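# Move three cartons to cart tray, close footlocker

## Task

Take all three cartons out of the footlocker and put them in the top tray of the utility cart, then close the footlocker lid fully. Every carton has to rest flat on the tray floor: none standing upright and none overhanging the tray rim. The lid must not drop shut from more than slightly open and must not be slammed, or the task fails. At the end, release everything and back away; the cartons and lid must stay put without the robot holding them. The robot must not topple or finish leaning.

## Robot and tools

ROBOT. A Hello Robot Stretch 4: an omni-wheel base, a lift riding a vertical mast, a single arm that telescopes forward, a three-joint wrist (yaw, pitch, roll) and a two-finger gripper. It stands about 1.6 m tall; the base rim lies within 0.23 m of the base origin. Cameras: head_camera, head_left_camera, head_right_camera (on the head) and wrist_camera (on the gripper). Loose objects may occasionally get nudged by something else.

FRAMES. Base frame: origin on the floor below the base centre, x ahead, y to the left, z up. hand_pose is reported in this frame (a point between the open fingertips; with all wrist joints at 0 its axes equal the base axes); the printed value may be slightly wrong. Odometry frame = base frame at scene start. base_odometry counts wheel rotation only, so slip looks like travel; heading runs -3.142 to 3.142, positive left.

execute_actions. Arguments: actions (a list holding exactly one action, or empty to just read state and images) and cameras (list of names from head_camera, head_left_camera, head_right_camera, wrist_camera, all; omitted/null/["all"] gives all, [] gives none). An action contains base, joints, or both, optionally pace and contact_limits; alternatively it is {"end_of_arm": "enable_torque"} alone, which re-powers any wrist or gripper motor that shut itself off, holding it where it is. Motions in one action start together and may finish at different times.
- base: one key only, a relative move from where the base last measured itself. translate_m: straight drive in metres, forward positive, -2 to 2. strafe_m: sideways metres, left positive, -2 to 2. rotate_rad: turn in place, radians, counter-clockwise (left) positive, -3.2 to 3.2.
- joints: absolute targets by name (not offsets). lift_m 0 to 1.2 m (tolerance 0.004); arm_m extension 0 to 0.55 m (0.004); wrist_yaw_rad -1.134 to 4.276 (0 points ahead, positive left, 3.14 folded back, above 3.4 the arm may interfere); wrist_pitch_rad -1.117 to 4.259 (0 level, 1.57 pointing down; tolerance 0.05); wrist_roll_rad -1.117 to 4.259 (0 fingers level, positive turns clockwise seen from behind the gripper); gripper_m -0.038 to 0.141, the fingertip gap in metres, negative means fingers pressing together. Targets outside a joint range are clipped and reported; any other bad value or unknown key refuses the whole call.
- pace: "slow", "default", "fast", "max" (base 0.1/0.3/0.4/0.6 m/s, turning 1/2/3/4 rad/s; slower when lift is above 0.2, down to 0.3 m/s and 1 rad/s at lift 1.2).
- contact_limits: only arm_m, 0 (gentlest) to 0.75 (firmest), default 0.5; how much the arm may push before halting.
A joint or base left out of an action may keep pushing toward its earlier target. If a result reports a stop, later calls in the same reply are skipped. To unfold the wrist at the start, send lift_m 0.4 with wrist_yaw_rad 0 together.

wait: seconds, 0 to 10; commands nothing and returns state and images. zoom_image: camera plus region [x0, y0, x1, y1] in pixels from the image's top-left, up to 504x504, on that camera's latest full image. finished_scene: scene, the integer of the current scene; irreversible, reports success and gives the next task. Replying with no tool call ends everything.

RESULT LINES. base_status and joint_status: "done" (for the base, wheels turned the commanded amount even if slipping), "off_target" (stopped short, may still push), "contact_stop_at_<key>" (blocked; that part goes slack, a slack lift may sag under load, slack wheels may roll), "limit_stop_at_<name>", "time_out", "torque_fault". After these the old target is dropped. "limit_stop_at_tilt": leaning beyond 6 degrees, lift/arm/wheels slack and unresponsive until upright. "limit_stop_at_own_body": motion toward the robot itself was halted; moving away still works; likely when pitch is below -0.2 and roll below -0.4 or above 4. on_its_own lists uncommanded things; its "held at" is the held target, not the position. lidar_m: 12 horizontal distances from the base origin, 30-degree sectors starting straight ahead and going counter-clockwise (4th left, 7th behind, 10th right); "-" means nothing seen or closer than 0.25 m; it sees roughly 0.15 m up to robot height and can miss glass, thin legs and things behind. wrist_depth_mm: 7x7 grid of median depths, 100-2000 mm, "-" for none; the robot body appears. turned_by_wheels vs turned_by_imu differing by over about 0.1 rad means collision or slip, and heading error is about their difference. base_tilt in degrees, forward/right positive, with a fixed bias up to ~1.5. motor_effort: percent of maximum, sign toward larger joint values, peak in brackets (noisy); for wheel_0..2 positive turns the base right. Effort at rest outside its rest range suggests a load or push; a load in a level gripper shifts wrist_pitch_rad effort.

GRIPPING. Command a gap below the object width; squeezing harder pulls it toward the wrist by up to a third of the shortfall. Neither gripper_m nor "done" proves a grasp; at commanded gap 0 or above a firm grip shows as a clear gripper effort change. If fingertips jam on a surface below, raise the lift.

CAMERAS. Calibration gives K, distortion and T_world_to_cam (base frame to camera) per camera; small per-scene errors exist, larger for wrist_camera with the arm extended. head_camera 420x560 pinhole; head_left/right 420x672 fisheye; wrist_camera 616x392 pinhole.

AVOID. Dropping cartons, letting the lid fall or slam, hard collisions or strong pushes. Do not drive or turn with over 1 kg held and arm_m above 0.2, especially at fast/max; steady pushes with a high gripper or high contact limit can also tip the robot. A wrist motor overloaded (gripper pressed into something, or over ~2 kg held level) faults and goes limp until enable_torque. At the end, open the gripper and move away so nothing relies on the robot.

Each tool is called after "Request:" in YAML: its name, and indented under it one key for each argument.

## Session

Request:
execute_actions:
  actions: []

Scene clock: 0.00 s.
base_odometry: x=+0.000 y=+0.000 heading=+0.000 (m, m, rad; odometry frame)
turned_by_wheels: +0.000 (rad since the last result)
turned_by_imu: +0.000 (rad since the last result)
base_tilt: forward=-0.6 right=-0.1 (deg)
lidar_m: 1.09 1.11 1.20 1.19 2.59 2.90 2.11 2.70 1.54 1.41 1.43 1.17
base_status: not commanded
joint_positions: lift_m=+0.203 arm_m=-0.001 wrist_yaw_rad=+3.229 wrist_pitch_rad=-0.003 wrist_roll_rad=-0.018 gripper_m=+0.057
joint_status: not commanded
motor_effort: lift_m=+21 arm_m=+0 wrist_yaw_rad=+1 wrist_pitch_rad=-7 wrist_roll_rad=+1 gripper_m=-1 wheel_0=+0 wheel_1=+0 wheel_2=+0 (%)
hand_pose: x=-0.1247 y=+0.0620 z=+0.3821 quat_wxyz=(-0.043, +0.002, -0.009, +0.999) (m; base frame)
wrist_depth_mm: - - 134 - - - - / - - 131 - - - - / - - 132 211 - - - / - 121 136 - - - - / 188 1983 - - - - - / 191 1281 195 1430 197 1430 1366 / 192 554 946 136 946 878 946
pictures: head_camera, head_left_camera, head_right_camera, wrist_camera
Images, in order (width x height): head_camera 420x560, head_left_camera 420x672, head_right_camera 420x672, wrist_camera 616x392.

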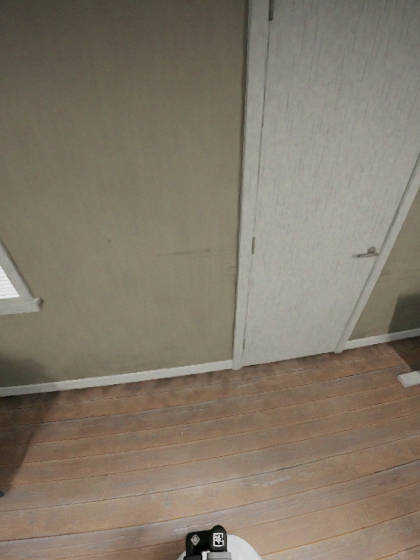

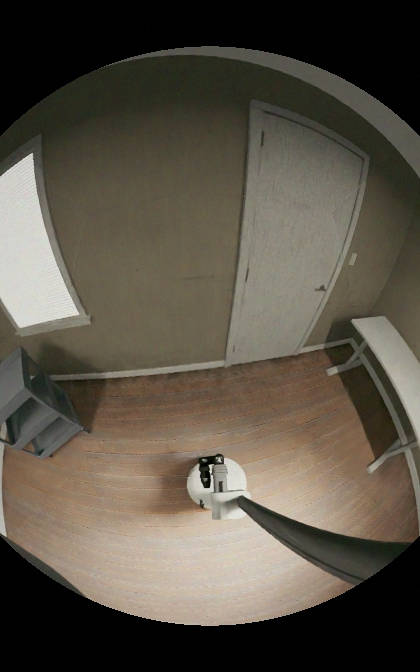

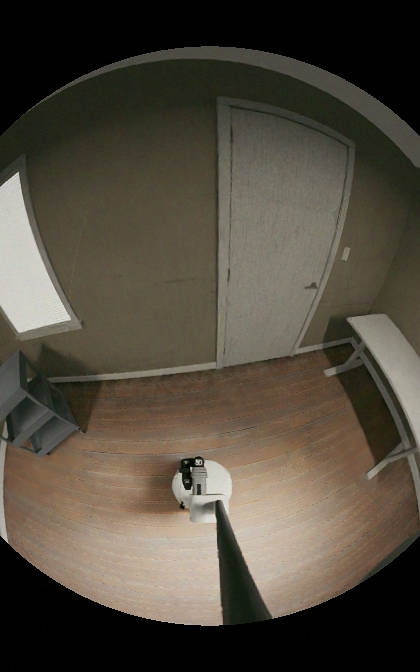

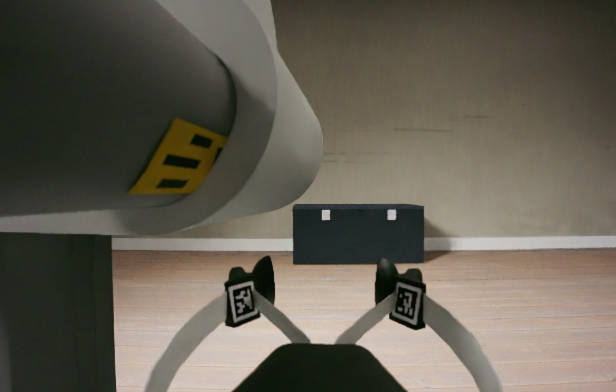

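Request:
execute_actions:
  actions:
    - {"base":{"rotate_rad":1.3},"joints":{"lift_m":0.4,"wrist_yaw_rad":0}}
  cameras: ["head_camera","head_left_camera"]

Request:
execute_actions:
  actions:
    - {"base":{"rotate_rad":1.84}}
  cameras: []

Request:
execute_actions:
  actions:
    - {"base":{"translate_m":1.2}}
  cameras: ["head_camera","wrist_camera"]

Scene clock: 2.60 s.
base_odometry: x=+0.000 y=+0.000 heading=+1.300 (m, m, rad; odometry frame)
turned_by_wheels: +1.300 (rad since the last result)
turned_by_imu: +1.313 (rad since the last result)
base_tilt: forward=-0.6 right=-0.1 (deg)
lidar_m: 1.19 1.46 2.74 2.13 2.12 2.84 1.43 1.42 1.35 1.09 1.07 1.19
base_status: done
joint_positions: lift_m=+0.400 arm_m=-0.001 wrist_yaw_rad=+0.000 wrist_pitch_rad=-0.003 wrist_roll_rad=-0.018 gripper_m=+0.057
joint_status: all done
motor_effort: lift_m=+25(26) arm_m=+0(0) wrist_yaw_rad=-1(3) wrist_pitch_rad=-8(7) wrist_roll_rad=+0(0) gripper_m=-4(2) wheel_0=-2(5) wheel_1=-2(8) wheel_2=-1(6) (%)
hand_pose: x=+0.4588 y=-0.0873 z=+0.5786 quat_wxyz=(+1.000, -0.009, -0.001, +0.000) (m; base frame)
wrist_depth_mm: - - - - 1661 1160 891 / - - - - 1618 1160 904 / - - 1182 1098 1499 1160 917 / - - - - 1576 1160 931 / - - 1205 1042 1499 1182 931 / 1921 - 195 1397 196 1138 931 / 1397 1336 1182 136 1336 1060 917
pictures: head_camera, head_left_camera
Images, in order (width x height): head_camera 420x560, head_left_camera 420x672.

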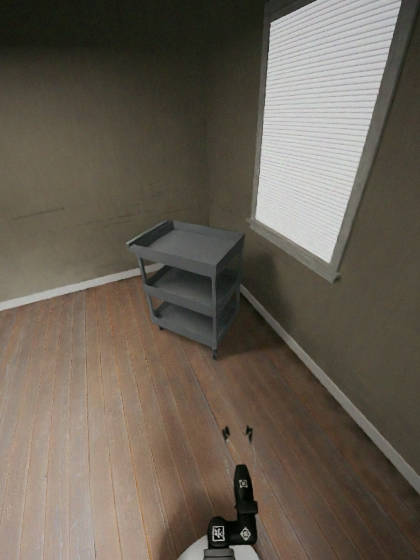

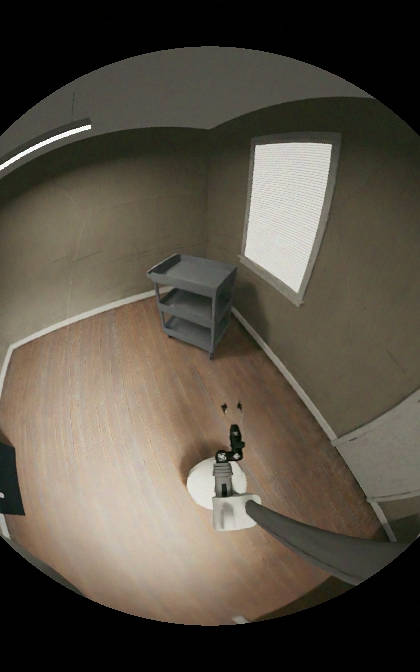

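Scene clock: 4.80 s.
base_odometry: x=+0.000 y=+0.000 heading=+3.139 (m, m, rad; odometry frame)
turned_by_wheels: +1.840 (rad since the last result)
turned_by_imu: +1.859 (rad since the last result)
base_tilt: forward=-0.5 right=-0.2 (deg)
lidar_m: 2.10 2.70 1.58 1.40 1.44 1.18 1.07 1.09 1.17 1.21 2.57 2.92
base_status: done
joint_positions: lift_m=+0.400 arm_m=-0.001 wrist_yaw_rad=+0.000 wrist_pitch_rad=-0.003 wrist_roll_rad=-0.018 gripper_m=+0.057
joint_status: not commanded
motor_effort: lift_m=+23(25) arm_m=+0(0) wrist_yaw_rad=+0(1) wrist_pitch_rad=-7(7) wrist_roll_rad=+0(0) gripper_m=-3(5) wheel_0=-1(4) wheel_1=-1(7) wheel_2=+0(8) (%)
hand_pose: x=+0.4588 y=-0.0874 z=+0.5787 quat_wxyz=(+1.000, -0.009, -0.001, +0.000) (m; base frame)
wrist_depth_mm: - - - - - - - / - - - - - - - / - - - - - - - / - - - - - - - / - - - 1921 - - - / 1983 1983 195 1983 197 1983 1983 / 1397 1336 1336 136 1366 1255 1336
pictures: none
No camera images: the call's "cameras" was empty. Leave "cameras" out to get every camera's image.

Scene clock: 10.30 s.
base_odometry: x=-1.200 y=+0.002 heading=+3.140 (m, m, rad; odometry frame)
turned_by_wheels: +0.000 (rad since the last result)
turned_by_imu: -0.002 (rad since the last result)
base_tilt: forward=-0.6 right=-0.2 (deg)
lidar_m: 0.92 0.94 1.88 2.38 1.67 2.05 2.27 1.88 1.87 2.37 2.40 0.99
base_status: done
joint_positions: lift_m=+0.400 arm_m=-0.001 wrist_yaw_rad=+0.000 wrist_pitch_rad=-0.003 wrist_roll_rad=-0.018 gripper_m=+0.057
joint_status: not commanded
motor_effort: lift_m=+23(23) arm_m=+0(0) wrist_yaw_rad=+1(2) wrist_pitch_rad=-7(7) wrist_roll_rad=+0(0) gripper_m=-4(3) wheel_0=+1(3) wheel_1=+1(5) wheel_2=+1(10) (%)
hand_pose: x=+0.4588 y=-0.0874 z=+0.5787 quat_wxyz=(+1.000, -0.009, -0.001, +0.000) (m; base frame)
wrist_depth_mm: 1229 1255 1255 1281 1308 1336 1366 / 1205 1229 1255 1281 1308 1336 1336 / 1229 1281 1255 1281 1336 1336 1397 / 1229 1229 1281 1255 1336 1336 1366 / 1229 1229 1281 1281 1336 1366 1397 / 1229 1229 195 904 197 1366 1366 / 1229 691 715 136 741 750 1308
pictures: head_camera, wrist_camera
camera_calibration (this result's frames):
wrist_camera: T_world_to_cam=[[0.048745, -0.99845, 0.0268726, -0.11561], [0.0148221, -0.0261785, -0.999547, 0.63091], [0.998701, 0.0491212, 0.0135231, -0.23296], [0, 0, 0, 1]] pos_world=[0.228941, -0.0874715, 0.636882]
Images, in order (width x height): head_camera 420x560, wrist_camera 616x392.

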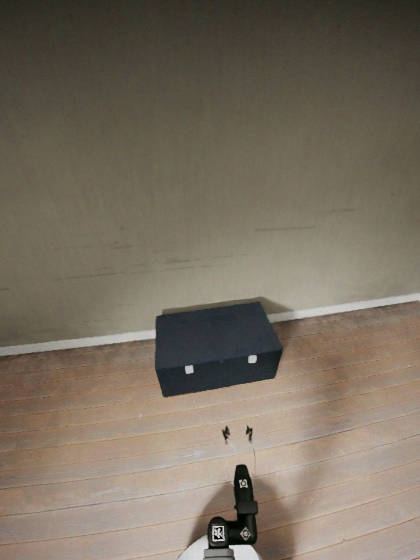

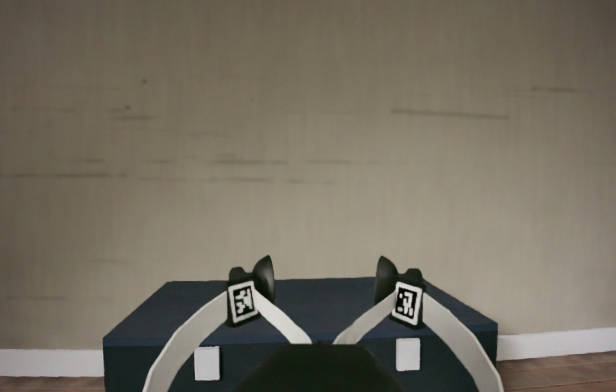

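Request:
execute_actions:
  actions:
    - {"base":{"rotate_rad":0.13},"joints":{"lift_m":0.08,"arm_m":0.15}}
  cameras: ["head_camera","wrist_camera"]

Request:
zoom_image:
  camera: "head_camera"
  region: [150,280,330,420]

Scene clock: 12.93 s.
base_odometry: x=-1.200 y=+0.002 heading=-3.014 (m, m, rad; odometry frame)
turned_by_wheels: +0.130 (rad since the last result)
turned_by_imu: +0.130 (rad since the last result)
base_tilt: forward=-0.6 right=-0.1 (deg)
lidar_m: 0.91 1.56 2.11 2.19 1.69 2.30 2.27 1.88 1.92 2.36 2.12 0.97
base_status: done
joint_positions: lift_m=+0.080 arm_m=+0.148 wrist_yaw_rad=+0.000 wrist_pitch_rad=-0.003 wrist_roll_rad=-0.018 gripper_m=+0.057
joint_status: all done
motor_effort: lift_m=+16(21) arm_m=+9(7) wrist_yaw_rad=+2(2) wrist_pitch_rad=-7(7) wrist_roll_rad=+0(0) gripper_m=-3(0) wheel_0=-1(10) wheel_1=+0(5) wheel_2=+1(5) (%)
hand_pose: x=+0.6079 y=-0.0874 z=+0.2594 quat_wxyz=(+1.000, -0.009, -0.001, +0.000) (m; base frame)
wrist_depth_mm: 1160 1138 1138 1098 1118 1098 1078 / 1160 1138 1118 1118 1118 1098 1078 / 1160 1138 1160 1118 1098 1098 1060 / 1160 564 559 554 549 544 539 / 1182 569 559 554 549 544 544 / 946 569 195 559 196 544 544 / 683 569 564 136 554 544 549
pictures: head_camera, wrist_camera
camera_calibration (this result's frames):
wrist_camera: T_world_to_cam=[[0.0487374, -0.99845, 0.0268784, -0.114292], [0.014942, -0.0261785, -0.999546, 0.309397], [0.9987, 0.0491169, 0.013643, -0.377548], [0, 0, 0, 1]] pos_world=[0.378004, -0.0874718, 0.317479]
Images, in order (width x height): head_camera 420x560, wrist_camera 616x392.

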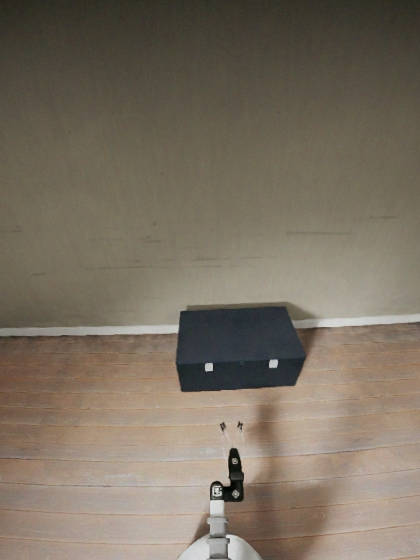

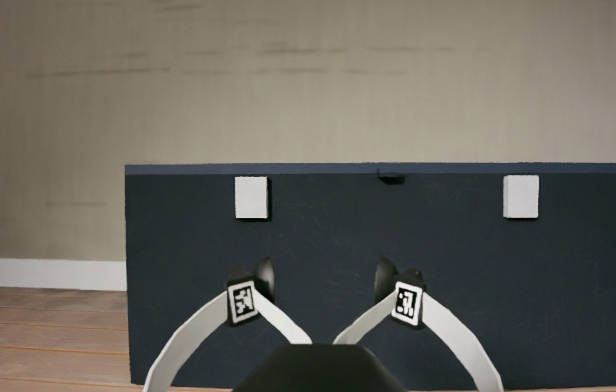

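Region (150, 280, 330, 420) of head_camera's 420x560 image, scaled by 2.800, with more detail than that image has.

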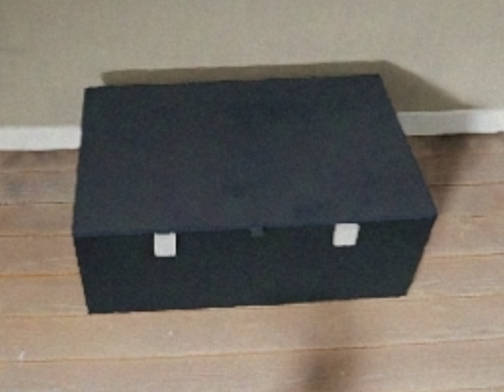

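Request:
execute_actions:
  actions:
    - {"base":{"strafe_m":-0.095},"joints":{"lift_m":0.14,"arm_m":0.36,"gripper_m":0.0}}
  cameras: ["head_camera","wrist_camera"]

Scene clock: 14.73 s.
base_odometry: x=-1.212 y=+0.097 heading=-3.014 (m, m, rad; odometry frame)
turned_by_wheels: +0.000 (rad since the last result)
turned_by_imu: -0.001 (rad since the last result)
base_tilt: forward=-0.5 right=-0.2 (deg)
lidar_m: 0.92 0.95 2.13 2.18 1.76 2.34 2.27 1.80 1.84 2.28 2.11 0.95
base_status: done
joint_positions: lift_m=+0.140 arm_m=+0.358 wrist_yaw_rad=+0.000 wrist_pitch_rad=-0.003 wrist_roll_rad=-0.018 gripper_m=+0.000
joint_status: all done
motor_effort: lift_m=+25(27) arm_m=+9(8) wrist_yaw_rad=+1(3) wrist_pitch_rad=-7(7) wrist_roll_rad=+0(0) gripper_m=-8(5) wheel_0=-2(11) wheel_1=+0(4) wheel_2=+1(1) (%)
hand_pose: x=+0.8179 y=-0.0874 z=+0.3186 quat_wxyz=(+1.000, -0.009, -0.001, +0.000) (m; base frame)
wrist_depth_mm: 946 917 917 917 891 891 878 / 931 917 917 904 891 878 854 / 931 931 917 904 891 878 878 / 946 917 917 904 904 878 878 / 357 349 349 345 342 340 325 / 355 353 347 193 185 340 338 / 355 355 347 136 343 340 338
pictures: head_camera, wrist_camera
camera_calibration (this result's frames):
wrist_camera: T_world_to_cam=[[0.048707, -0.998451, 0.0268776, -0.126104], [0.0149273, -0.0261789, -0.999546, 0.36551], [0.998702, 0.0490861, 0.0136291, -0.588071], [0, 0, 0, 1]] pos_world=[0.587993, -0.0874736, 0.376749]
Images, in order (width x height): head_camera 420x560, wrist_camera 616x392.

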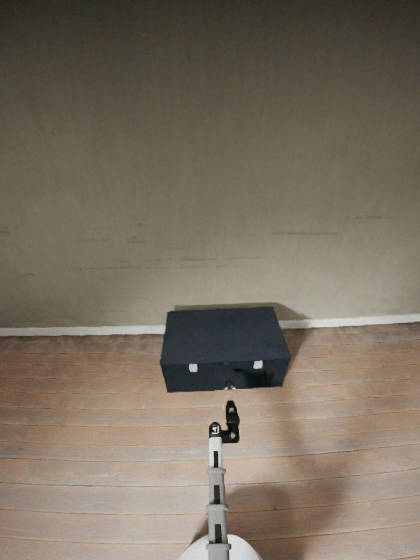

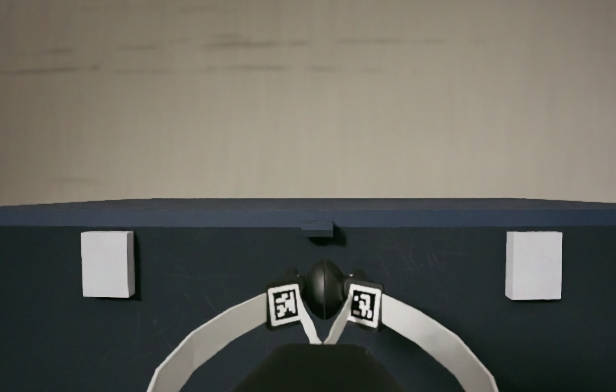

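Request:
execute_actions:
  actions:
    - {"base":{"strafe_m":0.005},"joints":{"lift_m":0.128,"arm_m":0.08}}
  cameras: []

Request:
execute_actions:
  actions:
    - {"base":{"translate_m":0.3}}
  cameras: []

Request:
execute_actions:
  actions:
    - {"joints":{"arm_m":0.2},"contact_limits":{"arm_m":0.1},"pace":"slow"}
  cameras: ["wrist_camera"]

Scene clock: 16.83 s.
base_odometry: x=-1.212 y=+0.092 heading=-3.014 (m, m, rad; odometry frame)
turned_by_wheels: +0.000 (rad since the last result)
turned_by_imu: -0.001 (rad since the last result)
base_tilt: forward=-0.6 right=-0.1 (deg)
lidar_m: 0.90 0.96 2.10 2.18 1.73 2.35 2.27 1.81 1.85 2.28 2.13 0.97
base_status: done
joint_positions: lift_m=+0.128 arm_m=+0.082 wrist_yaw_rad=+0.000 wrist_pitch_rad=-0.003 wrist_roll_rad=-0.018 gripper_m=+0.000
joint_status: all done
motor_effort: lift_m=+16(24) arm_m=-9(8) wrist_yaw_rad=+2(0) wrist_pitch_rad=-7(7) wrist_roll_rad=+0(1) gripper_m=-5(9) wheel_0=+2(7) wheel_1=-2(7) wheel_2=+0(3) (%)
hand_pose: x=+0.5409 y=-0.0874 z=+0.3073 quat_wxyz=(+1.000, -0.009, -0.001, +0.000) (m; base frame)
wrist_depth_mm: 1229 1205 1205 1182 1182 1138 1138 / 1229 1229 1205 1205 1182 1160 1138 / 1255 1229 1205 1182 1182 1160 1160 / 1255 640 627 627 621 615 1160 / 1229 640 634 627 621 615 615 / 1118 647 640 193 185 615 917 / 778 640 627 136 621 609 683
pictures: none
No camera images: the call's "cameras" was empty. Leave "cameras" out to get every camera's image.

Scene clock: 19.30 s.
base_odometry: x=-1.509 y=+0.053 heading=-3.013 (m, m, rad; odometry frame)
turned_by_wheels: +0.000 (rad since the last result)
turned_by_imu: -0.001 (rad since the last result)
base_tilt: forward=-0.6 right=-0.1 (deg)
lidar_m: 0.60 0.64 1.67 2.48 1.89 2.40 2.59 2.06 2.38 2.29 1.70 0.66
base_status: done
joint_positions: lift_m=+0.128 arm_m=+0.082 wrist_yaw_rad=+0.000 wrist_pitch_rad=-0.003 wrist_roll_rad=-0.018 gripper_m=+0.000
joint_status: not commanded
motor_effort: lift_m=+16(16) arm_m=-9(9) wrist_yaw_rad=+1(2) wrist_pitch_rad=-7(8) wrist_roll_rad=+0(1) gripper_m=-4(3) wheel_0=+0(8) wheel_1=+0(8) wheel_2=+1(7) (%)
hand_pose: x=+0.5409 y=-0.0874 z=+0.3073 quat_wxyz=(+1.000, -0.009, -0.001, +0.000) (m; base frame)
wrist_depth_mm: 904 904 891 878 866 866 854 / 917 917 904 878 866 854 854 / 931 904 904 891 866 866 854 / 917 564 535 512 492 469 455 / 330 327 324 322 319 317 301 / 332 327 325 194 185 317 314 / 332 330 327 136 320 317 315
pictures: none
No camera images: the call's "cameras" was empty. Leave "cameras" out to get every camera's image.

Scene clock: 21.80 s.
base_odometry: x=-1.509 y=+0.053 heading=-3.014 (m, m, rad; odometry frame)
turned_by_wheels: +0.000 (rad since the last result)
turned_by_imu: -0.001 (rad since the last result)
base_tilt: forward=-0.5 right=-0.2 (deg)
lidar_m: 0.63 0.68 1.71 2.48 1.90 2.39 2.58 2.04 2.38 2.28 1.71 0.67
base_status: not commanded
joint_positions: lift_m=+0.128 arm_m=+0.198 wrist_yaw_rad=-0.003 wrist_pitch_rad=-0.003 wrist_roll_rad=-0.018 gripper_m=+0.000
joint_status: all done
motor_effort: lift_m=+16(16) arm_m=+11(17) wrist_yaw_rad=+11(13) wrist_pitch_rad=-6(7) wrist_roll_rad=+0(0) gripper_m=-5(4) wheel_0=+1(0) wheel_1=+0(1) wheel_2=-3(3) (%)
contact_limits: arm_m 0.1
hand_pose: x=+0.6571 y=-0.0884 z=+0.3075 quat_wxyz=(+1.000, -0.009, -0.002, -0.002) (m; base frame)
wrist_depth_mm: 778 788 768 759 759 750 732 / 788 778 778 759 750 741 741 / 788 788 778 759 759 750 732 / 661 508 484 466 445 427 413 / 239 238 237 235 235 232 232 / 238 239 238 201 185 234 232 / 243 241 239 188 235 234 233
pictures: wrist_camera
camera_calibration (this result's frames):
wrist_camera: T_world_to_cam=[[0.0451652, -0.998617, 0.0268975, -0.116686], [0.0152454, -0.0262328, -0.99954, 0.356502], [0.998863, 0.0455544, 0.0140395, -0.427882], [0, 0, 0, 1]] pos_world=[0.427231, -0.0876803, 0.365483]
Images, in order (width x height): wrist_camera 616x392.

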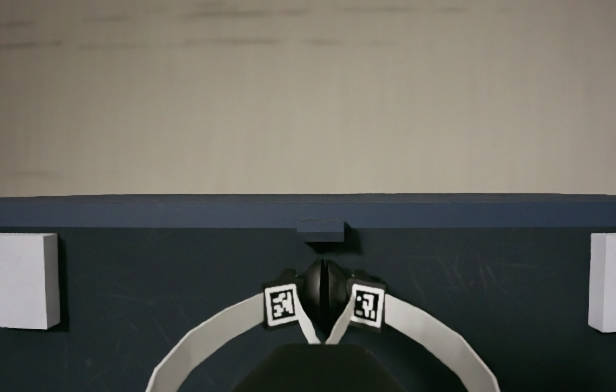

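Request:
execute_actions:
  actions:
    - {"joints":{"arm_m":0.19,"lift_m":0.22},"pace":"slow"}
  cameras: ["wrist_camera","head_camera"]

Scene clock: 34.60 s.
torque_fault: wrist_pitch_rad switched itself off since the last result.
base_odometry: x=-1.509 y=+0.053 heading=-3.013 (m, m, rad; odometry frame)
turned_by_wheels: +0.000 (rad since the last result)
turned_by_imu: -0.005 (rad since the last result)
base_tilt: forward=-0.6 right=-0.1 (deg)
lidar_m: 0.64 0.67 1.67 2.48 1.90 2.40 2.58 2.06 2.38 2.28 1.71 0.69
base_status: not commanded
joint_positions: lift_m=+0.220 arm_m=+0.192 wrist_yaw_rad=+0.000 wrist_pitch_rad=+1.352 wrist_roll_rad=-0.018 gripper_m=+0.000
joint_status: all done
on_its_own: wrist_pitch_rad is off since a torque_fault, until you send "end_of_arm": "enable_torque" (its first target -0.005 is given up)
motor_effort: lift_m=+25(39) arm_m=-9(13) wrist_yaw_rad=+1(11) wrist_pitch_rad=-1(100) wrist_roll_rad=+0(1) gripper_m=-5(9) wheel_0=+0(0) wheel_1=+0(1) wheel_2=+1(3) (%)
hand_pose: x=+0.4252 y=-0.0874 z=+0.1162 quat_wxyz=(+0.780, -0.007, +0.626, +0.006) (m; base frame)
wrist_depth_mm: 364 364 359 362 359 368 364 / 394 387 384 377 373 368 366 / 382 373 370 364 359 357 351 / 368 364 359 353 349 345 343 / 357 353 349 343 340 336 332 / 345 342 338 194 185 325 324 / 336 332 325 136 319 315 315
pictures: head_camera, wrist_camera
camera_calibration (this result's frames):
wrist_camera: T_world_to_cam=[[0.0370433, -0.998443, -0.0417104, -0.0886093], [-0.973044, -0.0265307, -0.229088, 0.499518], [0.227625, 0.0490723, -0.972512, 0.249332], [0, 0, 0, 1]] pos_world=[0.432581, -0.087454, 0.353216]
Images, in order (width x height): head_camera 420x560, wrist_camera 616x392.

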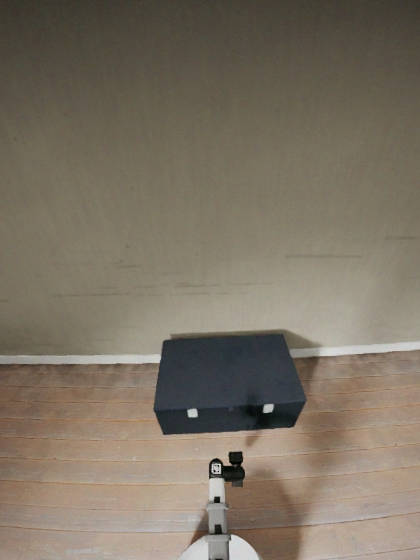

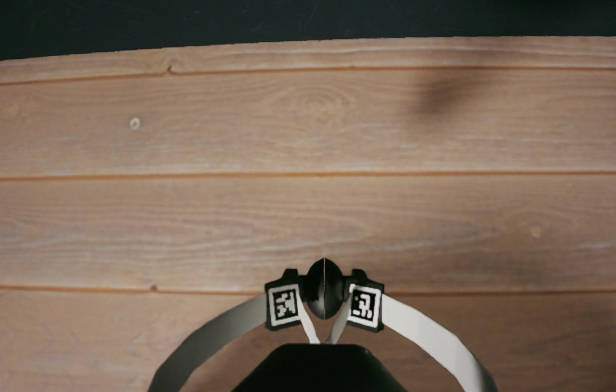

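Request:
execute_actions:
  actions:
    - {"end_of_arm":"enable_torque"}
  cameras: []

Request:
execute_actions:
  actions:
    - {"joints":{"arm_m":0.25,"lift_m":0.5,"wrist_pitch_rad":1.0,"gripper_m":0.07}}
  cameras: ["wrist_camera","head_camera"]

Request:
zoom_image:
  camera: "head_camera"
  region: [150,380,250,440]

Scene clock: 35.07 s.
base_odometry: x=-1.509 y=+0.053 heading=-3.013 (m, m, rad; odometry frame)
turned_by_wheels: +0.000 (rad since the last result)
turned_by_imu: +0.000 (rad since the last result)
base_tilt: forward=-0.6 right=-0.2 (deg)
lidar_m: 0.65 0.66 1.67 2.47 1.90 2.40 2.58 2.05 2.38 2.28 1.69 0.68
base_status: not commanded
joint_positions: lift_m=+0.220 arm_m=+0.192 wrist_yaw_rad=+0.000 wrist_pitch_rad=+1.355 wrist_roll_rad=-0.018 gripper_m=+0.000
joint_status: not commanded
end_of_arm: enable_torque: each motor that was off is on again
on_its_own: wrist_pitch_rad is held at +1.355, not at its first target -0.005, since a torque_fault
motor_effort: lift_m=+25(25) arm_m=-9(9) wrist_yaw_rad=+0(0) wrist_pitch_rad=-1(1) wrist_roll_rad=+0(0) gripper_m=-6(6) wheel_0=+0(0) wheel_1=+0(0) wheel_2=+1(1) (%)
hand_pose: x=+0.4242 y=-0.0874 z=+0.1160 quat_wxyz=(+0.779, -0.007, +0.627, +0.006) (m; base frame)
wrist_depth_mm: 364 364 359 362 362 366 364 / 394 389 382 377 373 366 362 / 379 375 368 364 362 355 351 / 368 366 357 355 349 345 343 / 357 351 349 343 338 336 330 / 345 342 338 194 185 325 322 / 336 332 329 137 319 314 314
pictures: none
No camera images: the call's "cameras" was empty. Leave "cameras" out to get every camera's image.

Scene clock: 37.27 s.
base_odometry: x=-1.509 y=+0.053 heading=-3.013 (m, m, rad; odometry frame)
turned_by_wheels: +0.000 (rad since the last result)
turned_by_imu: -0.001 (rad since the last result)
base_tilt: forward=-0.6 right=-0.1 (deg)
lidar_m: 0.65 0.67 1.67 2.47 1.89 2.39 2.58 2.04 2.37 2.28 1.71 0.68
base_status: not commanded
joint_positions: lift_m=+0.500 arm_m=+0.248 wrist_yaw_rad=+0.000 wrist_pitch_rad=+1.001 wrist_roll_rad=-0.018 gripper_m=+0.070
joint_status: all done
motor_effort: lift_m=+25(26) arm_m=+9(7) wrist_yaw_rad=+2(0) wrist_pitch_rad=-5(11) wrist_roll_rad=+0(1) gripper_m=-5(7) wheel_0=+0(0) wheel_1=+0(0) wheel_2=+1(1) (%)
hand_pose: x=+0.5749 y=-0.0874 z=+0.4349 quat_wxyz=(+0.877, -0.008, +0.480, +0.004) (m; base frame)
wrist_depth_mm: 539 508 500 496 488 473 469 / 459 452 442 436 427 424 418 / 413 402 394 389 387 382 377 / 368 362 357 355 349 345 343 / 427 397 392 415 387 413 415 / 661 647 204 569 196 569 609 / 627 615 609 136 597 585 585
pictures: head_camera, wrist_camera
camera_calibration (this result's frames):
wrist_camera: T_world_to_cam=[[0.0489207, -0.998449, -0.0265815, -0.0942736], [-0.835212, -0.0262988, -0.549298, 0.778297], [0.547747, 0.0490733, -0.835203, 0.281382], [0, 0, 0, 1]] pos_world=[0.500529, -0.0874674, 0.660022]
Images, in order (width x height): head_camera 420x560, wrist_camera 616x392.

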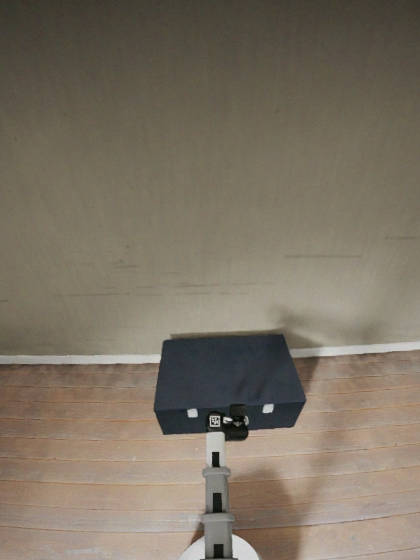

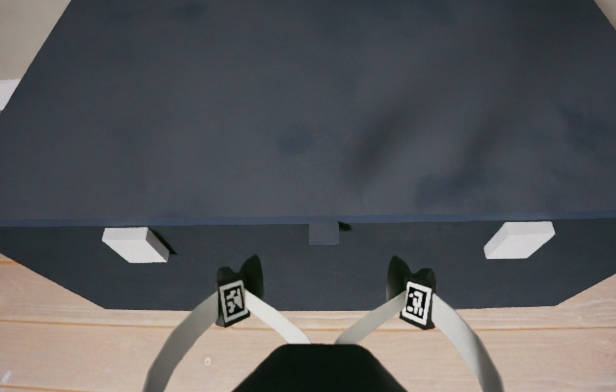

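Region (150, 380, 250, 440) of head_camera's 420x560 image, scaled by 5.040, with more detail than that image has; it fills the top 302 rows of this view, and the rest is white.

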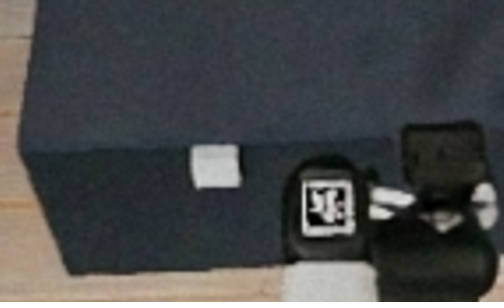

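Request:
execute_actions:
  actions:
    - {"joints":{"arm_m":0.35,"lift_m":0.448,"wrist_pitch_rad":1.3,"gripper_m":0.06}}
  cameras: []

Request:
execute_actions:
  actions:
    - {"joints":{"arm_m":0.395},"pace":"slow"}
  cameras: ["wrist_camera","head_left_camera"]

Scene clock: 39.83 s.
base_odometry: x=-1.509 y=+0.053 heading=-3.013 (m, m, rad; odometry frame)
turned_by_wheels: +0.000 (rad since the last result)
turned_by_imu: -0.001 (rad since the last result)
base_tilt: forward=-0.5 right=-0.2 (deg)
lidar_m: 0.64 0.67 1.68 2.47 1.90 2.38 2.58 2.06 2.40 2.28 1.71 0.68
base_status: not commanded
joint_positions: lift_m=+0.448 arm_m=+0.348 wrist_yaw_rad=+0.000 wrist_pitch_rad=+1.300 wrist_roll_rad=-0.018 gripper_m=+0.060
joint_status: all done
motor_effort: lift_m=+16(23) arm_m=+8(10) wrist_yaw_rad=+1(2) wrist_pitch_rad=-2(6) wrist_roll_rad=+0(0) gripper_m=-3(5) wheel_0=+0(0) wheel_1=+0(0) wheel_2=+1(1) (%)
hand_pose: x=+0.5964 y=-0.0874 z=+0.3486 quat_wxyz=(+0.796, -0.007, +0.605, +0.005) (m; base frame)
wrist_depth_mm: 277 272 268 265 262 257 254 / 266 262 257 255 251 247 245 / 253 251 247 243 241 237 235 / 266 291 293 263 297 300 282 / 597 591 559 569 569 559 554 / 574 574 197 554 200 544 535 / 559 554 544 136 530 525 521
pictures: none
No camera images: the call's "cameras" was empty. Leave "cameras" out to get every camera's image.

Scene clock: 41.47 s.
base_odometry: x=-1.509 y=+0.053 heading=-3.013 (m, m, rad; odometry frame)
turned_by_wheels: +0.000 (rad since the last result)
turned_by_imu: -0.001 (rad since the last result)
base_tilt: forward=-0.5 right=-0.1 (deg)
lidar_m: 0.64 0.68 1.68 2.45 1.88 2.40 2.57 2.05 2.38 2.27 1.70 0.69
base_status: not commanded
joint_positions: lift_m=+0.448 arm_m=+0.393 wrist_yaw_rad=+0.000 wrist_pitch_rad=+1.300 wrist_roll_rad=-0.018 gripper_m=+0.060
joint_status: all done
motor_effort: lift_m=+16(16) arm_m=+9(11) wrist_yaw_rad=+1(1) wrist_pitch_rad=-2(3) wrist_roll_rad=+0(0) gripper_m=-3(4) wheel_0=+0(0) wheel_1=+0(0) wheel_2=+1(1) (%)
hand_pose: x=+0.6414 y=-0.0874 z=+0.3486 quat_wxyz=(+0.796, -0.007, +0.605, +0.005) (m; base frame)
wrist_depth_mm: 277 272 268 264 260 257 253 / 265 262 257 254 250 247 244 / 254 250 247 243 240 237 235 / 244 240 236 234 231 229 226 / 254 272 233 232 226 291 265 / 580 569 197 554 200 544 535 / 559 549 544 136 535 521 521
pictures: head_left_camera, wrist_camera
camera_calibration (this result's frames):
wrist_camera: T_world_to_cam=[[0.0388644, -0.998453, -0.0397745, -0.0887872], [-0.960019, -0.0262661, -0.278699, 0.772105], [0.277223, 0.0490158, -0.959554, 0.389733], [0, 0, 0, 1]] pos_world=[0.636643, -0.0874727, 0.585624]
Images, in order (width x height): head_left_camera 420x672, wrist_camera 616x392.

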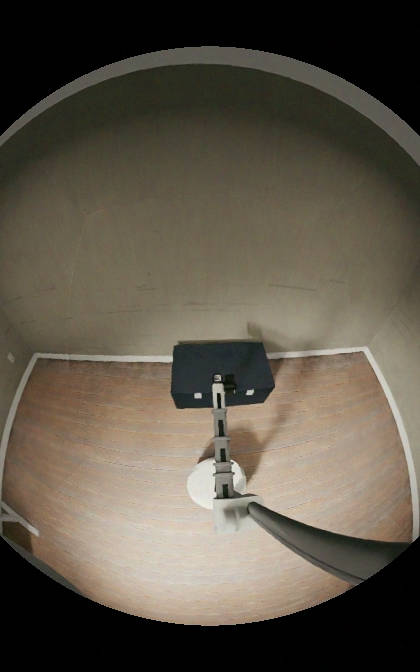

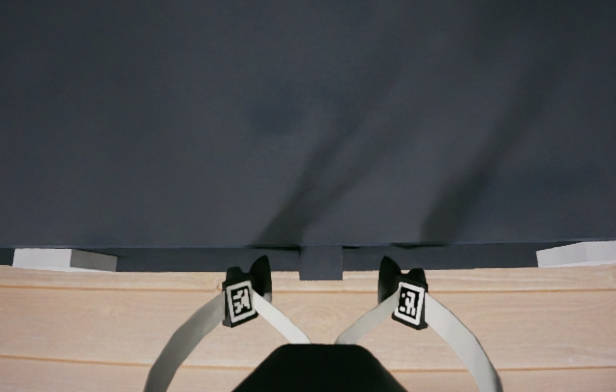

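Lower a little, advance a little, and grip.

Request:
execute_actions:
  actions:
    - {"joints":{"arm_m":0.401,"lift_m":0.438},"pace":"slow"}
  cameras: []

Request:
execute_actions:
  actions:
    - {"joints":{"gripper_m":-0.02}}
  cameras: ["wrist_camera"]

Request:
execute_actions:
  actions:
    - {"joints":{"lift_m":0.49},"pace":"slow"}
  cameras: ["wrist_camera","head_camera"]

Scene clock: 42.37 s.
base_odometry: x=-1.509 y=+0.053 heading=-3.013 (m, m, rad; odometry frame)
turned_by_wheels: +0.000 (rad since the last result)
turned_by_imu: +0.000 (rad since the last result)
base_tilt: forward=-0.6 right=-0.1 (deg)
lidar_m: 0.63 0.65 1.67 2.46 1.90 2.40 2.57 2.05 2.37 2.28 1.69 0.70
base_status: not commanded
joint_positions: lift_m=+0.438 arm_m=+0.399 wrist_yaw_rad=+0.000 wrist_pitch_rad=+1.301 wrist_roll_rad=-0.018 gripper_m=+0.060
joint_status: all done
motor_effort: lift_m=+15(16) arm_m=+9(8) wrist_yaw_rad=+2(1) wrist_pitch_rad=-4(4) wrist_roll_rad=+0(0) gripper_m=+0(3) wheel_0=-1(0) wheel_1=+1(0) wheel_2=+1(1) (%)
hand_pose: x=+0.6472 y=-0.0874 z=+0.3386 quat_wxyz=(+0.796, -0.007, +0.606, +0.005) (m; base frame)
wrist_depth_mm: 265 260 256 253 249 246 243 / 254 250 246 241 239 236 234 / 243 239 236 233 229 226 224 / 233 229 227 224 221 218 216 / 227 224 220 218 217 231 245 / 564 559 198 539 200 535 525 / 549 544 535 136 521 512 512
pictures: none
No camera images: the call's "cameras" was empty. Leave "cameras" out to get every camera's image.

Scene clock: 43.90 s.
base_odometry: x=-1.509 y=+0.053 heading=-3.013 (m, m, rad; odometry frame)
turned_by_wheels: +0.000 (rad since the last result)
turned_by_imu: -0.001 (rad since the last result)
base_tilt: forward=-0.5 right=-0.2 (deg)
lidar_m: 0.64 0.68 1.70 2.47 1.87 2.40 2.59 2.06 2.40 2.28 1.70 0.70
base_status: not commanded
joint_positions: lift_m=+0.438 arm_m=+0.400 wrist_yaw_rad=+0.003 wrist_pitch_rad=+1.296 wrist_roll_rad=-0.018 gripper_m=-0.019
joint_status: all done
motor_effort: lift_m=+19(19) arm_m=+7(9) wrist_yaw_rad=-7(8) wrist_pitch_rad=+11(11) wrist_roll_rad=+0(0) gripper_m=-24(19) wheel_0=+0(0) wheel_1=+0(0) wheel_2=+2(2) (%)
hand_pose: x=+0.6493 y=-0.0872 z=+0.3387 quat_wxyz=(+0.797, -0.008, +0.603, +0.007) (m; base frame)
wrist_depth_mm: 257 253 249 246 242 237 236 / 245 241 237 234 231 228 225 / 234 230 227 223 220 218 216 / 224 220 217 213 211 208 207 / 218 214 211 208 206 208 221 / 564 564 181 535 183 530 525 / 544 535 530 332 517 512 508
pictures: wrist_camera
camera_calibration (this result's frames):
wrist_camera: T_world_to_cam=[[0.0420745, -0.99833, -0.0395908, -0.0913892], [-0.958606, -0.029168, -0.283239, 0.777358], [0.281611, 0.0498691, -0.958232, 0.374786], [0, 0, 0, 1]] pos_world=[0.643481, -0.0872528, 0.575692]
Images, in order (width x height): wrist_camera 616x392.

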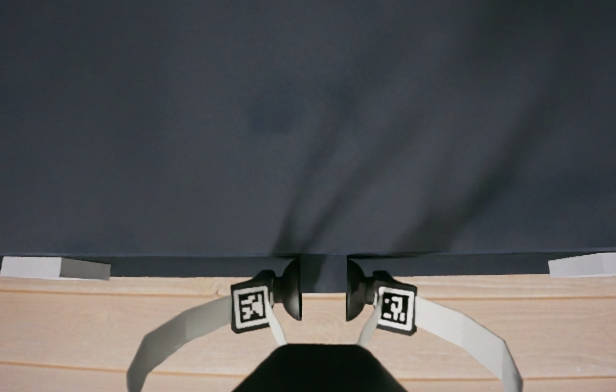

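Scene clock: 45.20 s.
base_odometry: x=-1.509 y=+0.053 heading=-3.013 (m, m, rad; odometry frame)
turned_by_wheels: +0.000 (rad since the last result)
turned_by_imu: +0.000 (rad since the last result)
base_tilt: forward=-0.5 right=-0.2 (deg)
lidar_m: 0.65 0.66 1.66 2.49 1.91 2.41 2.59 2.07 2.39 2.28 1.73 0.69
base_status: not commanded
joint_positions: lift_m=+0.489 arm_m=+0.400 wrist_yaw_rad=+0.004 wrist_pitch_rad=+1.295 wrist_roll_rad=-0.018 gripper_m=-0.019
joint_status: all done
motor_effort: lift_m=+28(28) arm_m=+6(7) wrist_yaw_rad=-10(11) wrist_pitch_rad=+14(22) wrist_roll_rad=+0(0) gripper_m=-24(22) wheel_0=+0(0) wheel_1=+0(0) wheel_2=+3(3) (%)
hand_pose: x=+0.6498 y=-0.0871 z=+0.3901 quat_wxyz=(+0.798, -0.008, +0.603, +0.007) (m; base frame)
wrist_depth_mm: 283 278 276 271 266 260 257 / 265 259 255 250 246 243 240 / 246 241 237 234 231 228 225 / 228 225 222 220 216 213 212 / 220 217 213 211 211 212 241 / 621 609 182 225 182 580 574 / 603 585 585 357 569 554 554
pictures: head_camera, wrist_camera
camera_calibration (this result's frames):
wrist_camera: T_world_to_cam=[[0.0425393, -0.998312, -0.0395453, -0.08966], [-0.958262, -0.0295686, -0.284359, 0.792576], [0.282709, 0.0499912, -0.957902, 0.423053], [0, 0, 0, 1]] pos_world=[0.643708, -0.0872221, 0.627073]
Images, in order (width x height): head_camera 420x560, wrist_camera 616x392.

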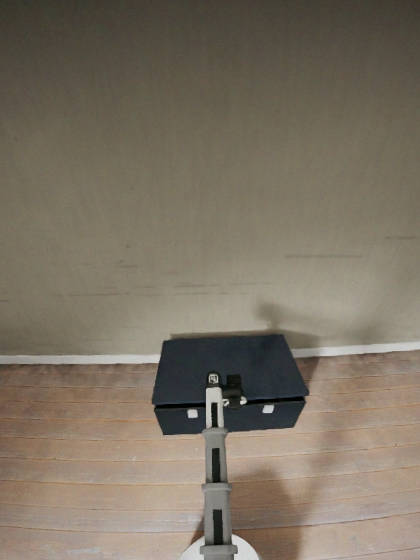

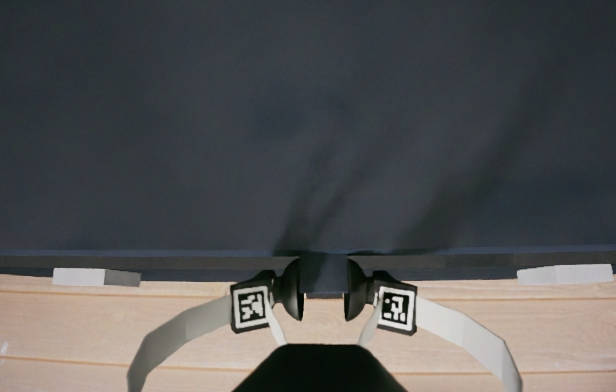

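Request:
execute_actions:
  actions:
    - {"joints":{"lift_m":0.58,"arm_m":0.425},"pace":"slow"}
  cameras: []

Request:
execute_actions:
  actions:
    - {"joints":{"lift_m":0.66,"arm_m":0.462},"pace":"slow"}
  cameras: []

Request:
execute_actions:
  actions:
    - {"joints":{"lift_m":0.755,"arm_m":0.535},"pace":"slow"}
  cameras: ["wrist_camera","head_camera"]

Scene clock: 47.00 s.
base_odometry: x=-1.509 y=+0.053 heading=-3.013 (m, m, rad; odometry frame)
turned_by_wheels: +0.000 (rad since the last result)
turned_by_imu: -0.001 (rad since the last result)
base_tilt: forward=-0.5 right=-0.1 (deg)
lidar_m: 0.65 0.67 1.67 2.45 1.87 2.36 2.58 2.06 2.34 2.28 1.68 0.68
base_status: not commanded
joint_positions: lift_m=+0.579 arm_m=+0.424 wrist_yaw_rad=+0.003 wrist_pitch_rad=+1.295 wrist_roll_rad=-0.018 gripper_m=-0.019
joint_status: all done
motor_effort: lift_m=+29(30) arm_m=+6(8) wrist_yaw_rad=-7(8) wrist_pitch_rad=+15(40) wrist_roll_rad=+0(0) gripper_m=-21(22) wheel_0=+0(0) wheel_1=+0(0) wheel_2=+2(3) (%)
hand_pose: x=+0.6737 y=-0.0872 z=+0.4800 quat_wxyz=(+0.798, -0.008, +0.603, +0.007) (m; base frame)
wrist_depth_mm: 353 343 338 332 324 317 312 / 309 301 294 289 283 279 277 / 270 266 260 255 252 248 245 / 241 237 234 229 227 224 222 / 226 223 220 215 215 214 539 / 707 683 182 353 183 357 654 / 683 676 676 402 647 640 634
pictures: none
No camera images: the call's "cameras" was empty. Leave "cameras" out to get every camera's image.

Scene clock: 48.53 s.
base_odometry: x=-1.509 y=+0.053 heading=-3.013 (m, m, rad; odometry frame)
turned_by_wheels: +0.000 (rad since the last result)
turned_by_imu: -0.001 (rad since the last result)
base_tilt: forward=-0.5 right=-0.1 (deg)
lidar_m: 0.64 0.67 1.68 2.46 1.90 2.38 2.57 2.05 2.41 2.29 1.70 0.68
base_status: not commanded
joint_positions: lift_m=+0.659 arm_m=+0.461 wrist_yaw_rad=+0.003 wrist_pitch_rad=+1.297 wrist_roll_rad=-0.018 gripper_m=-0.019
joint_status: all done
motor_effort: lift_m=+29(30) arm_m=+7(10) wrist_yaw_rad=-6(8) wrist_pitch_rad=+8(14) wrist_roll_rad=+0(0) gripper_m=-25(24) wheel_0=+0(0) wheel_1=+0(0) wheel_2=+2(2) (%)
hand_pose: x=+0.7100 y=-0.0872 z=+0.5598 quat_wxyz=(+0.797, -0.008, +0.604, +0.006) (m; base frame)
wrist_depth_mm: 484 466 455 439 430 413 404 / 377 366 353 345 336 332 327 / 303 297 291 285 279 276 272 / 255 251 247 243 239 236 233 / 233 229 226 217 219 216 530 / 508 661 182 427 182 609 564 / 759 741 741 281 723 707 715
pictures: none
No camera images: the call's "cameras" was empty. Leave "cameras" out to get every camera's image.

Scene clock: 50.53 s.
base_odometry: x=-1.509 y=+0.053 heading=-3.013 (m, m, rad; odometry frame)
turned_by_wheels: +0.000 (rad since the last result)
turned_by_imu: -0.001 (rad since the last result)
base_tilt: forward=-0.6 right=-0.2 (deg)
lidar_m: 0.65 0.67 1.68 2.46 1.89 2.40 2.59 2.06 2.40 2.27 1.69 0.68
base_status: not commanded
joint_positions: lift_m=+0.755 arm_m=+0.533 wrist_yaw_rad=-0.002 wrist_pitch_rad=+1.308 wrist_roll_rad=-0.018 gripper_m=-0.019
joint_status: all done
motor_effort: lift_m=+23(31) arm_m=+11(13) wrist_yaw_rad=+8(10) wrist_pitch_rad=-23(37) wrist_roll_rad=+0(0) gripper_m=-21(22) wheel_0=+0(0) wheel_1=+0(0) wheel_2=+0(3) (%)
hand_pose: x=+0.7789 y=-0.0876 z=+0.6545 quat_wxyz=(+0.794, -0.006, +0.608, +0.004) (m; base frame)
wrist_depth_mm: 621 627 609 609 603 615 609 / 732 591 559 530 517 500 488 / 394 382 368 357 347 342 334 / 287 282 274 268 264 257 254 / 236 233 230 223 225 225 535 / 891 723 182 221 182 707 597 / 854 525 615 375 597 496 544
pictures: head_camera, wrist_camera
camera_calibration (this result's frames):
wrist_camera: T_world_to_cam=[[0.0363385, -0.998537, -0.0400474, -0.0799935], [-0.962073, -0.0241137, -0.271724, 0.98656], [0.270361, 0.0484026, -0.961542, 0.651769], [0, 0, 0, 1]] pos_world=[0.775837, -0.0876341, 0.891571]
Images, in order (width x height): head_camera 420x560, wrist_camera 616x392.

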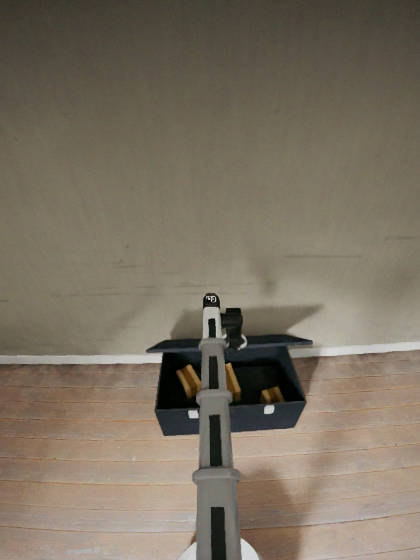

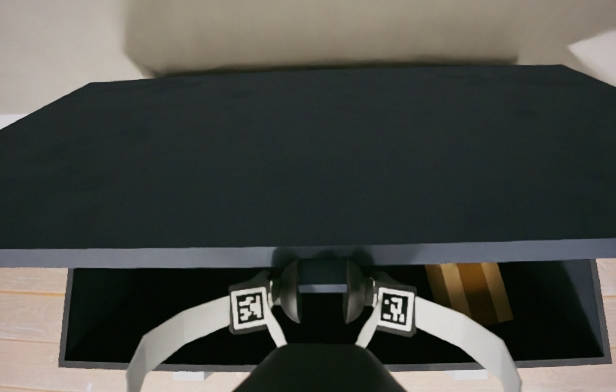

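Request:
execute_actions:
  actions:
    - {"base":{"translate_m":0.095},"joints":{"lift_m":0.837},"pace":"slow"}
  cameras: []

Request:
execute_actions:
  actions:
    - {"base":{"translate_m":0.115},"joints":{"lift_m":0.884},"pace":"slow"}
  cameras: []

Request:
execute_actions:
  actions:
    - {"base":{"translate_m":0.12},"joints":{"lift_m":0.90},"pace":"slow"}
  cameras: ["wrist_camera","head_camera"]

Scene clock: 52.90 s.
base_odometry: x=-1.603 y=+0.041 heading=-3.013 (m, m, rad; odometry frame)
turned_by_wheels: +0.000 (rad since the last result)
turned_by_imu: +0.000 (rad since the last result)
base_tilt: forward=-0.6 right=-0.1 (deg)
lidar_m: 0.51 0.54 1.57 2.46 1.96 2.37 2.68 2.13 2.38 2.29 1.60 0.55
base_status: done
joint_positions: lift_m=+0.837 arm_m=+0.534 wrist_yaw_rad=-0.004 wrist_pitch_rad=+1.308 wrist_roll_rad=-0.018 gripper_m=-0.020
joint_status: all done
motor_effort: lift_m=+16(33) arm_m=+6(11) wrist_yaw_rad=+11(11) wrist_pitch_rad=-23(23) wrist_roll_rad=+0(0) gripper_m=-14(25) wheel_0=+7(6) wheel_1=+4(8) wheel_2=-6(7) (%)
hand_pose: x=+0.7796 y=-0.0877 z=+0.7370 quat_wxyz=(+0.794, -0.006, +0.608, +0.004) (m; base frame)
wrist_depth_mm: 480 473 462 469 462 469 473 / 591 597 603 603 597 591 580 / 820 820 831 820 759 759 750 / 445 424 402 387 370 355 345 / 235 231 229 225 232 226 229 / 976 741 182 224 182 778 668 / 946 634 891 521 866 715 647
pictures: none
No camera images: the call's "cameras" was empty. Leave "cameras" out to get every camera's image.

Scene clock: 55.33 s.
base_odometry: x=-1.717 y=+0.026 heading=-3.012 (m, m, rad; odometry frame)
turned_by_wheels: +0.001 (rad since the last result)
turned_by_imu: +0.000 (rad since the last result)
base_tilt: forward=-0.6 right=-0.1 (deg)
lidar_m: 0.40 0.41 1.38 2.47 2.00 2.39 2.79 2.22 2.37 2.28 0.59 0.40
base_status: done
joint_positions: lift_m=+0.884 arm_m=+0.534 wrist_yaw_rad=+0.000 wrist_pitch_rad=+1.299 wrist_roll_rad=-0.018 gripper_m=-0.020
joint_status: all done
motor_effort: lift_m=+17(32) arm_m=+6(6) wrist_yaw_rad=+2(11) wrist_pitch_rad=+3(23) wrist_roll_rad=+0(0) gripper_m=-11(23) wheel_0=+6(12) wheel_1=+3(7) wheel_2=+0(9) (%)
hand_pose: x=+0.7824 y=-0.0874 z=+0.7846 quat_wxyz=(+0.797, -0.007, +0.605, +0.005) (m; base frame)
wrist_depth_mm: 301 298 291 291 290 293 286 / 370 373 373 370 368 364 359 / 517 512 512 512 504 500 488 / 820 831 820 798 798 778 768 / 1042 661 535 238 327 290 252 / 1025 788 183 842 181 831 931 / 991 676 946 488 917 715 904
pictures: none
No camera images: the call's "cameras" was empty. Leave "cameras" out to get every camera's image.

Scene clock: 57.80 s.
base_odometry: x=-1.836 y=+0.011 heading=-3.012 (m, m, rad; odometry frame)
turned_by_wheels: +0.001 (rad since the last result)
turned_by_imu: +0.001 (rad since the last result)
base_tilt: forward=-0.5 right=-0.2 (deg)
lidar_m: 0.27 0.29 0.40 2.47 2.09 2.40 2.93 2.32 2.36 2.29 0.42 0.32
base_status: done
joint_positions: lift_m=+0.900 arm_m=+0.534 wrist_yaw_rad=+0.001 wrist_pitch_rad=+1.303 wrist_roll_rad=-0.018 gripper_m=-0.019
joint_status: all done
motor_effort: lift_m=+26(29) arm_m=+6(6) wrist_yaw_rad=-3(3) wrist_pitch_rad=-8(10) wrist_roll_rad=+1(0) gripper_m=-23(26) wheel_0=+7(7) wheel_1=+4(8) wheel_2=+1(6) (%)
hand_pose: x=+0.7814 y=-0.0873 z=+0.7996 quat_wxyz=(+0.795, -0.007, +0.606, +0.006) (m; base frame)
wrist_depth_mm: 127 125 122 122 121 122 - / 157 157 157 156 155 153 151 / 220 220 218 216 214 211 208 / 366 359 353 347 342 336 332 / 603 585 564 544 535 238 236 / 1008 683 182 278 181 430 640 / 976 707 854 484 931 723 917
pictures: head_camera, wrist_camera
camera_calibration (this result's frames):
wrist_camera: T_world_to_cam=[[0.0399386, -0.998407, -0.0398485, -0.076981], [-0.960572, -0.0273822, -0.276681, 1.03097], [0.275149, 0.0493276, -0.960135, 0.78579], [0, 0, 0, 1]] pos_world=[0.777188, -0.0873892, 1.03665]
Images, in order (width x height): head_camera 420x560, wrist_camera 616x392.

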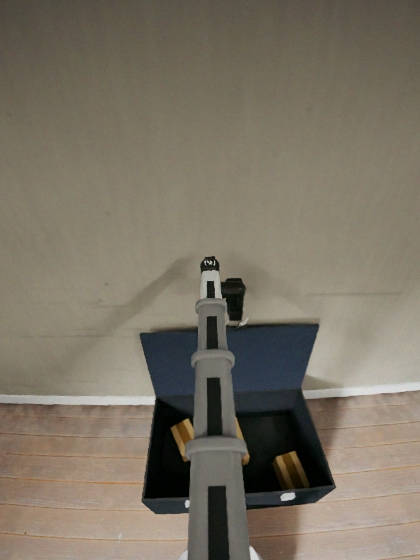

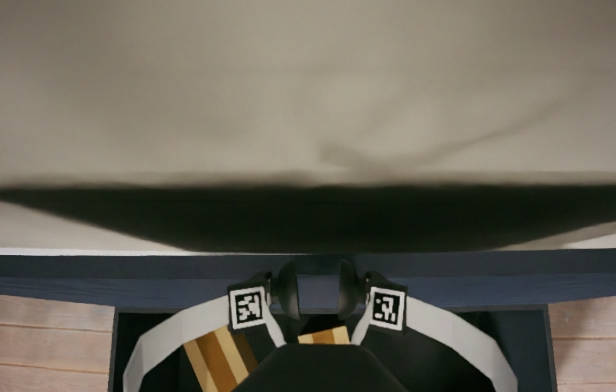

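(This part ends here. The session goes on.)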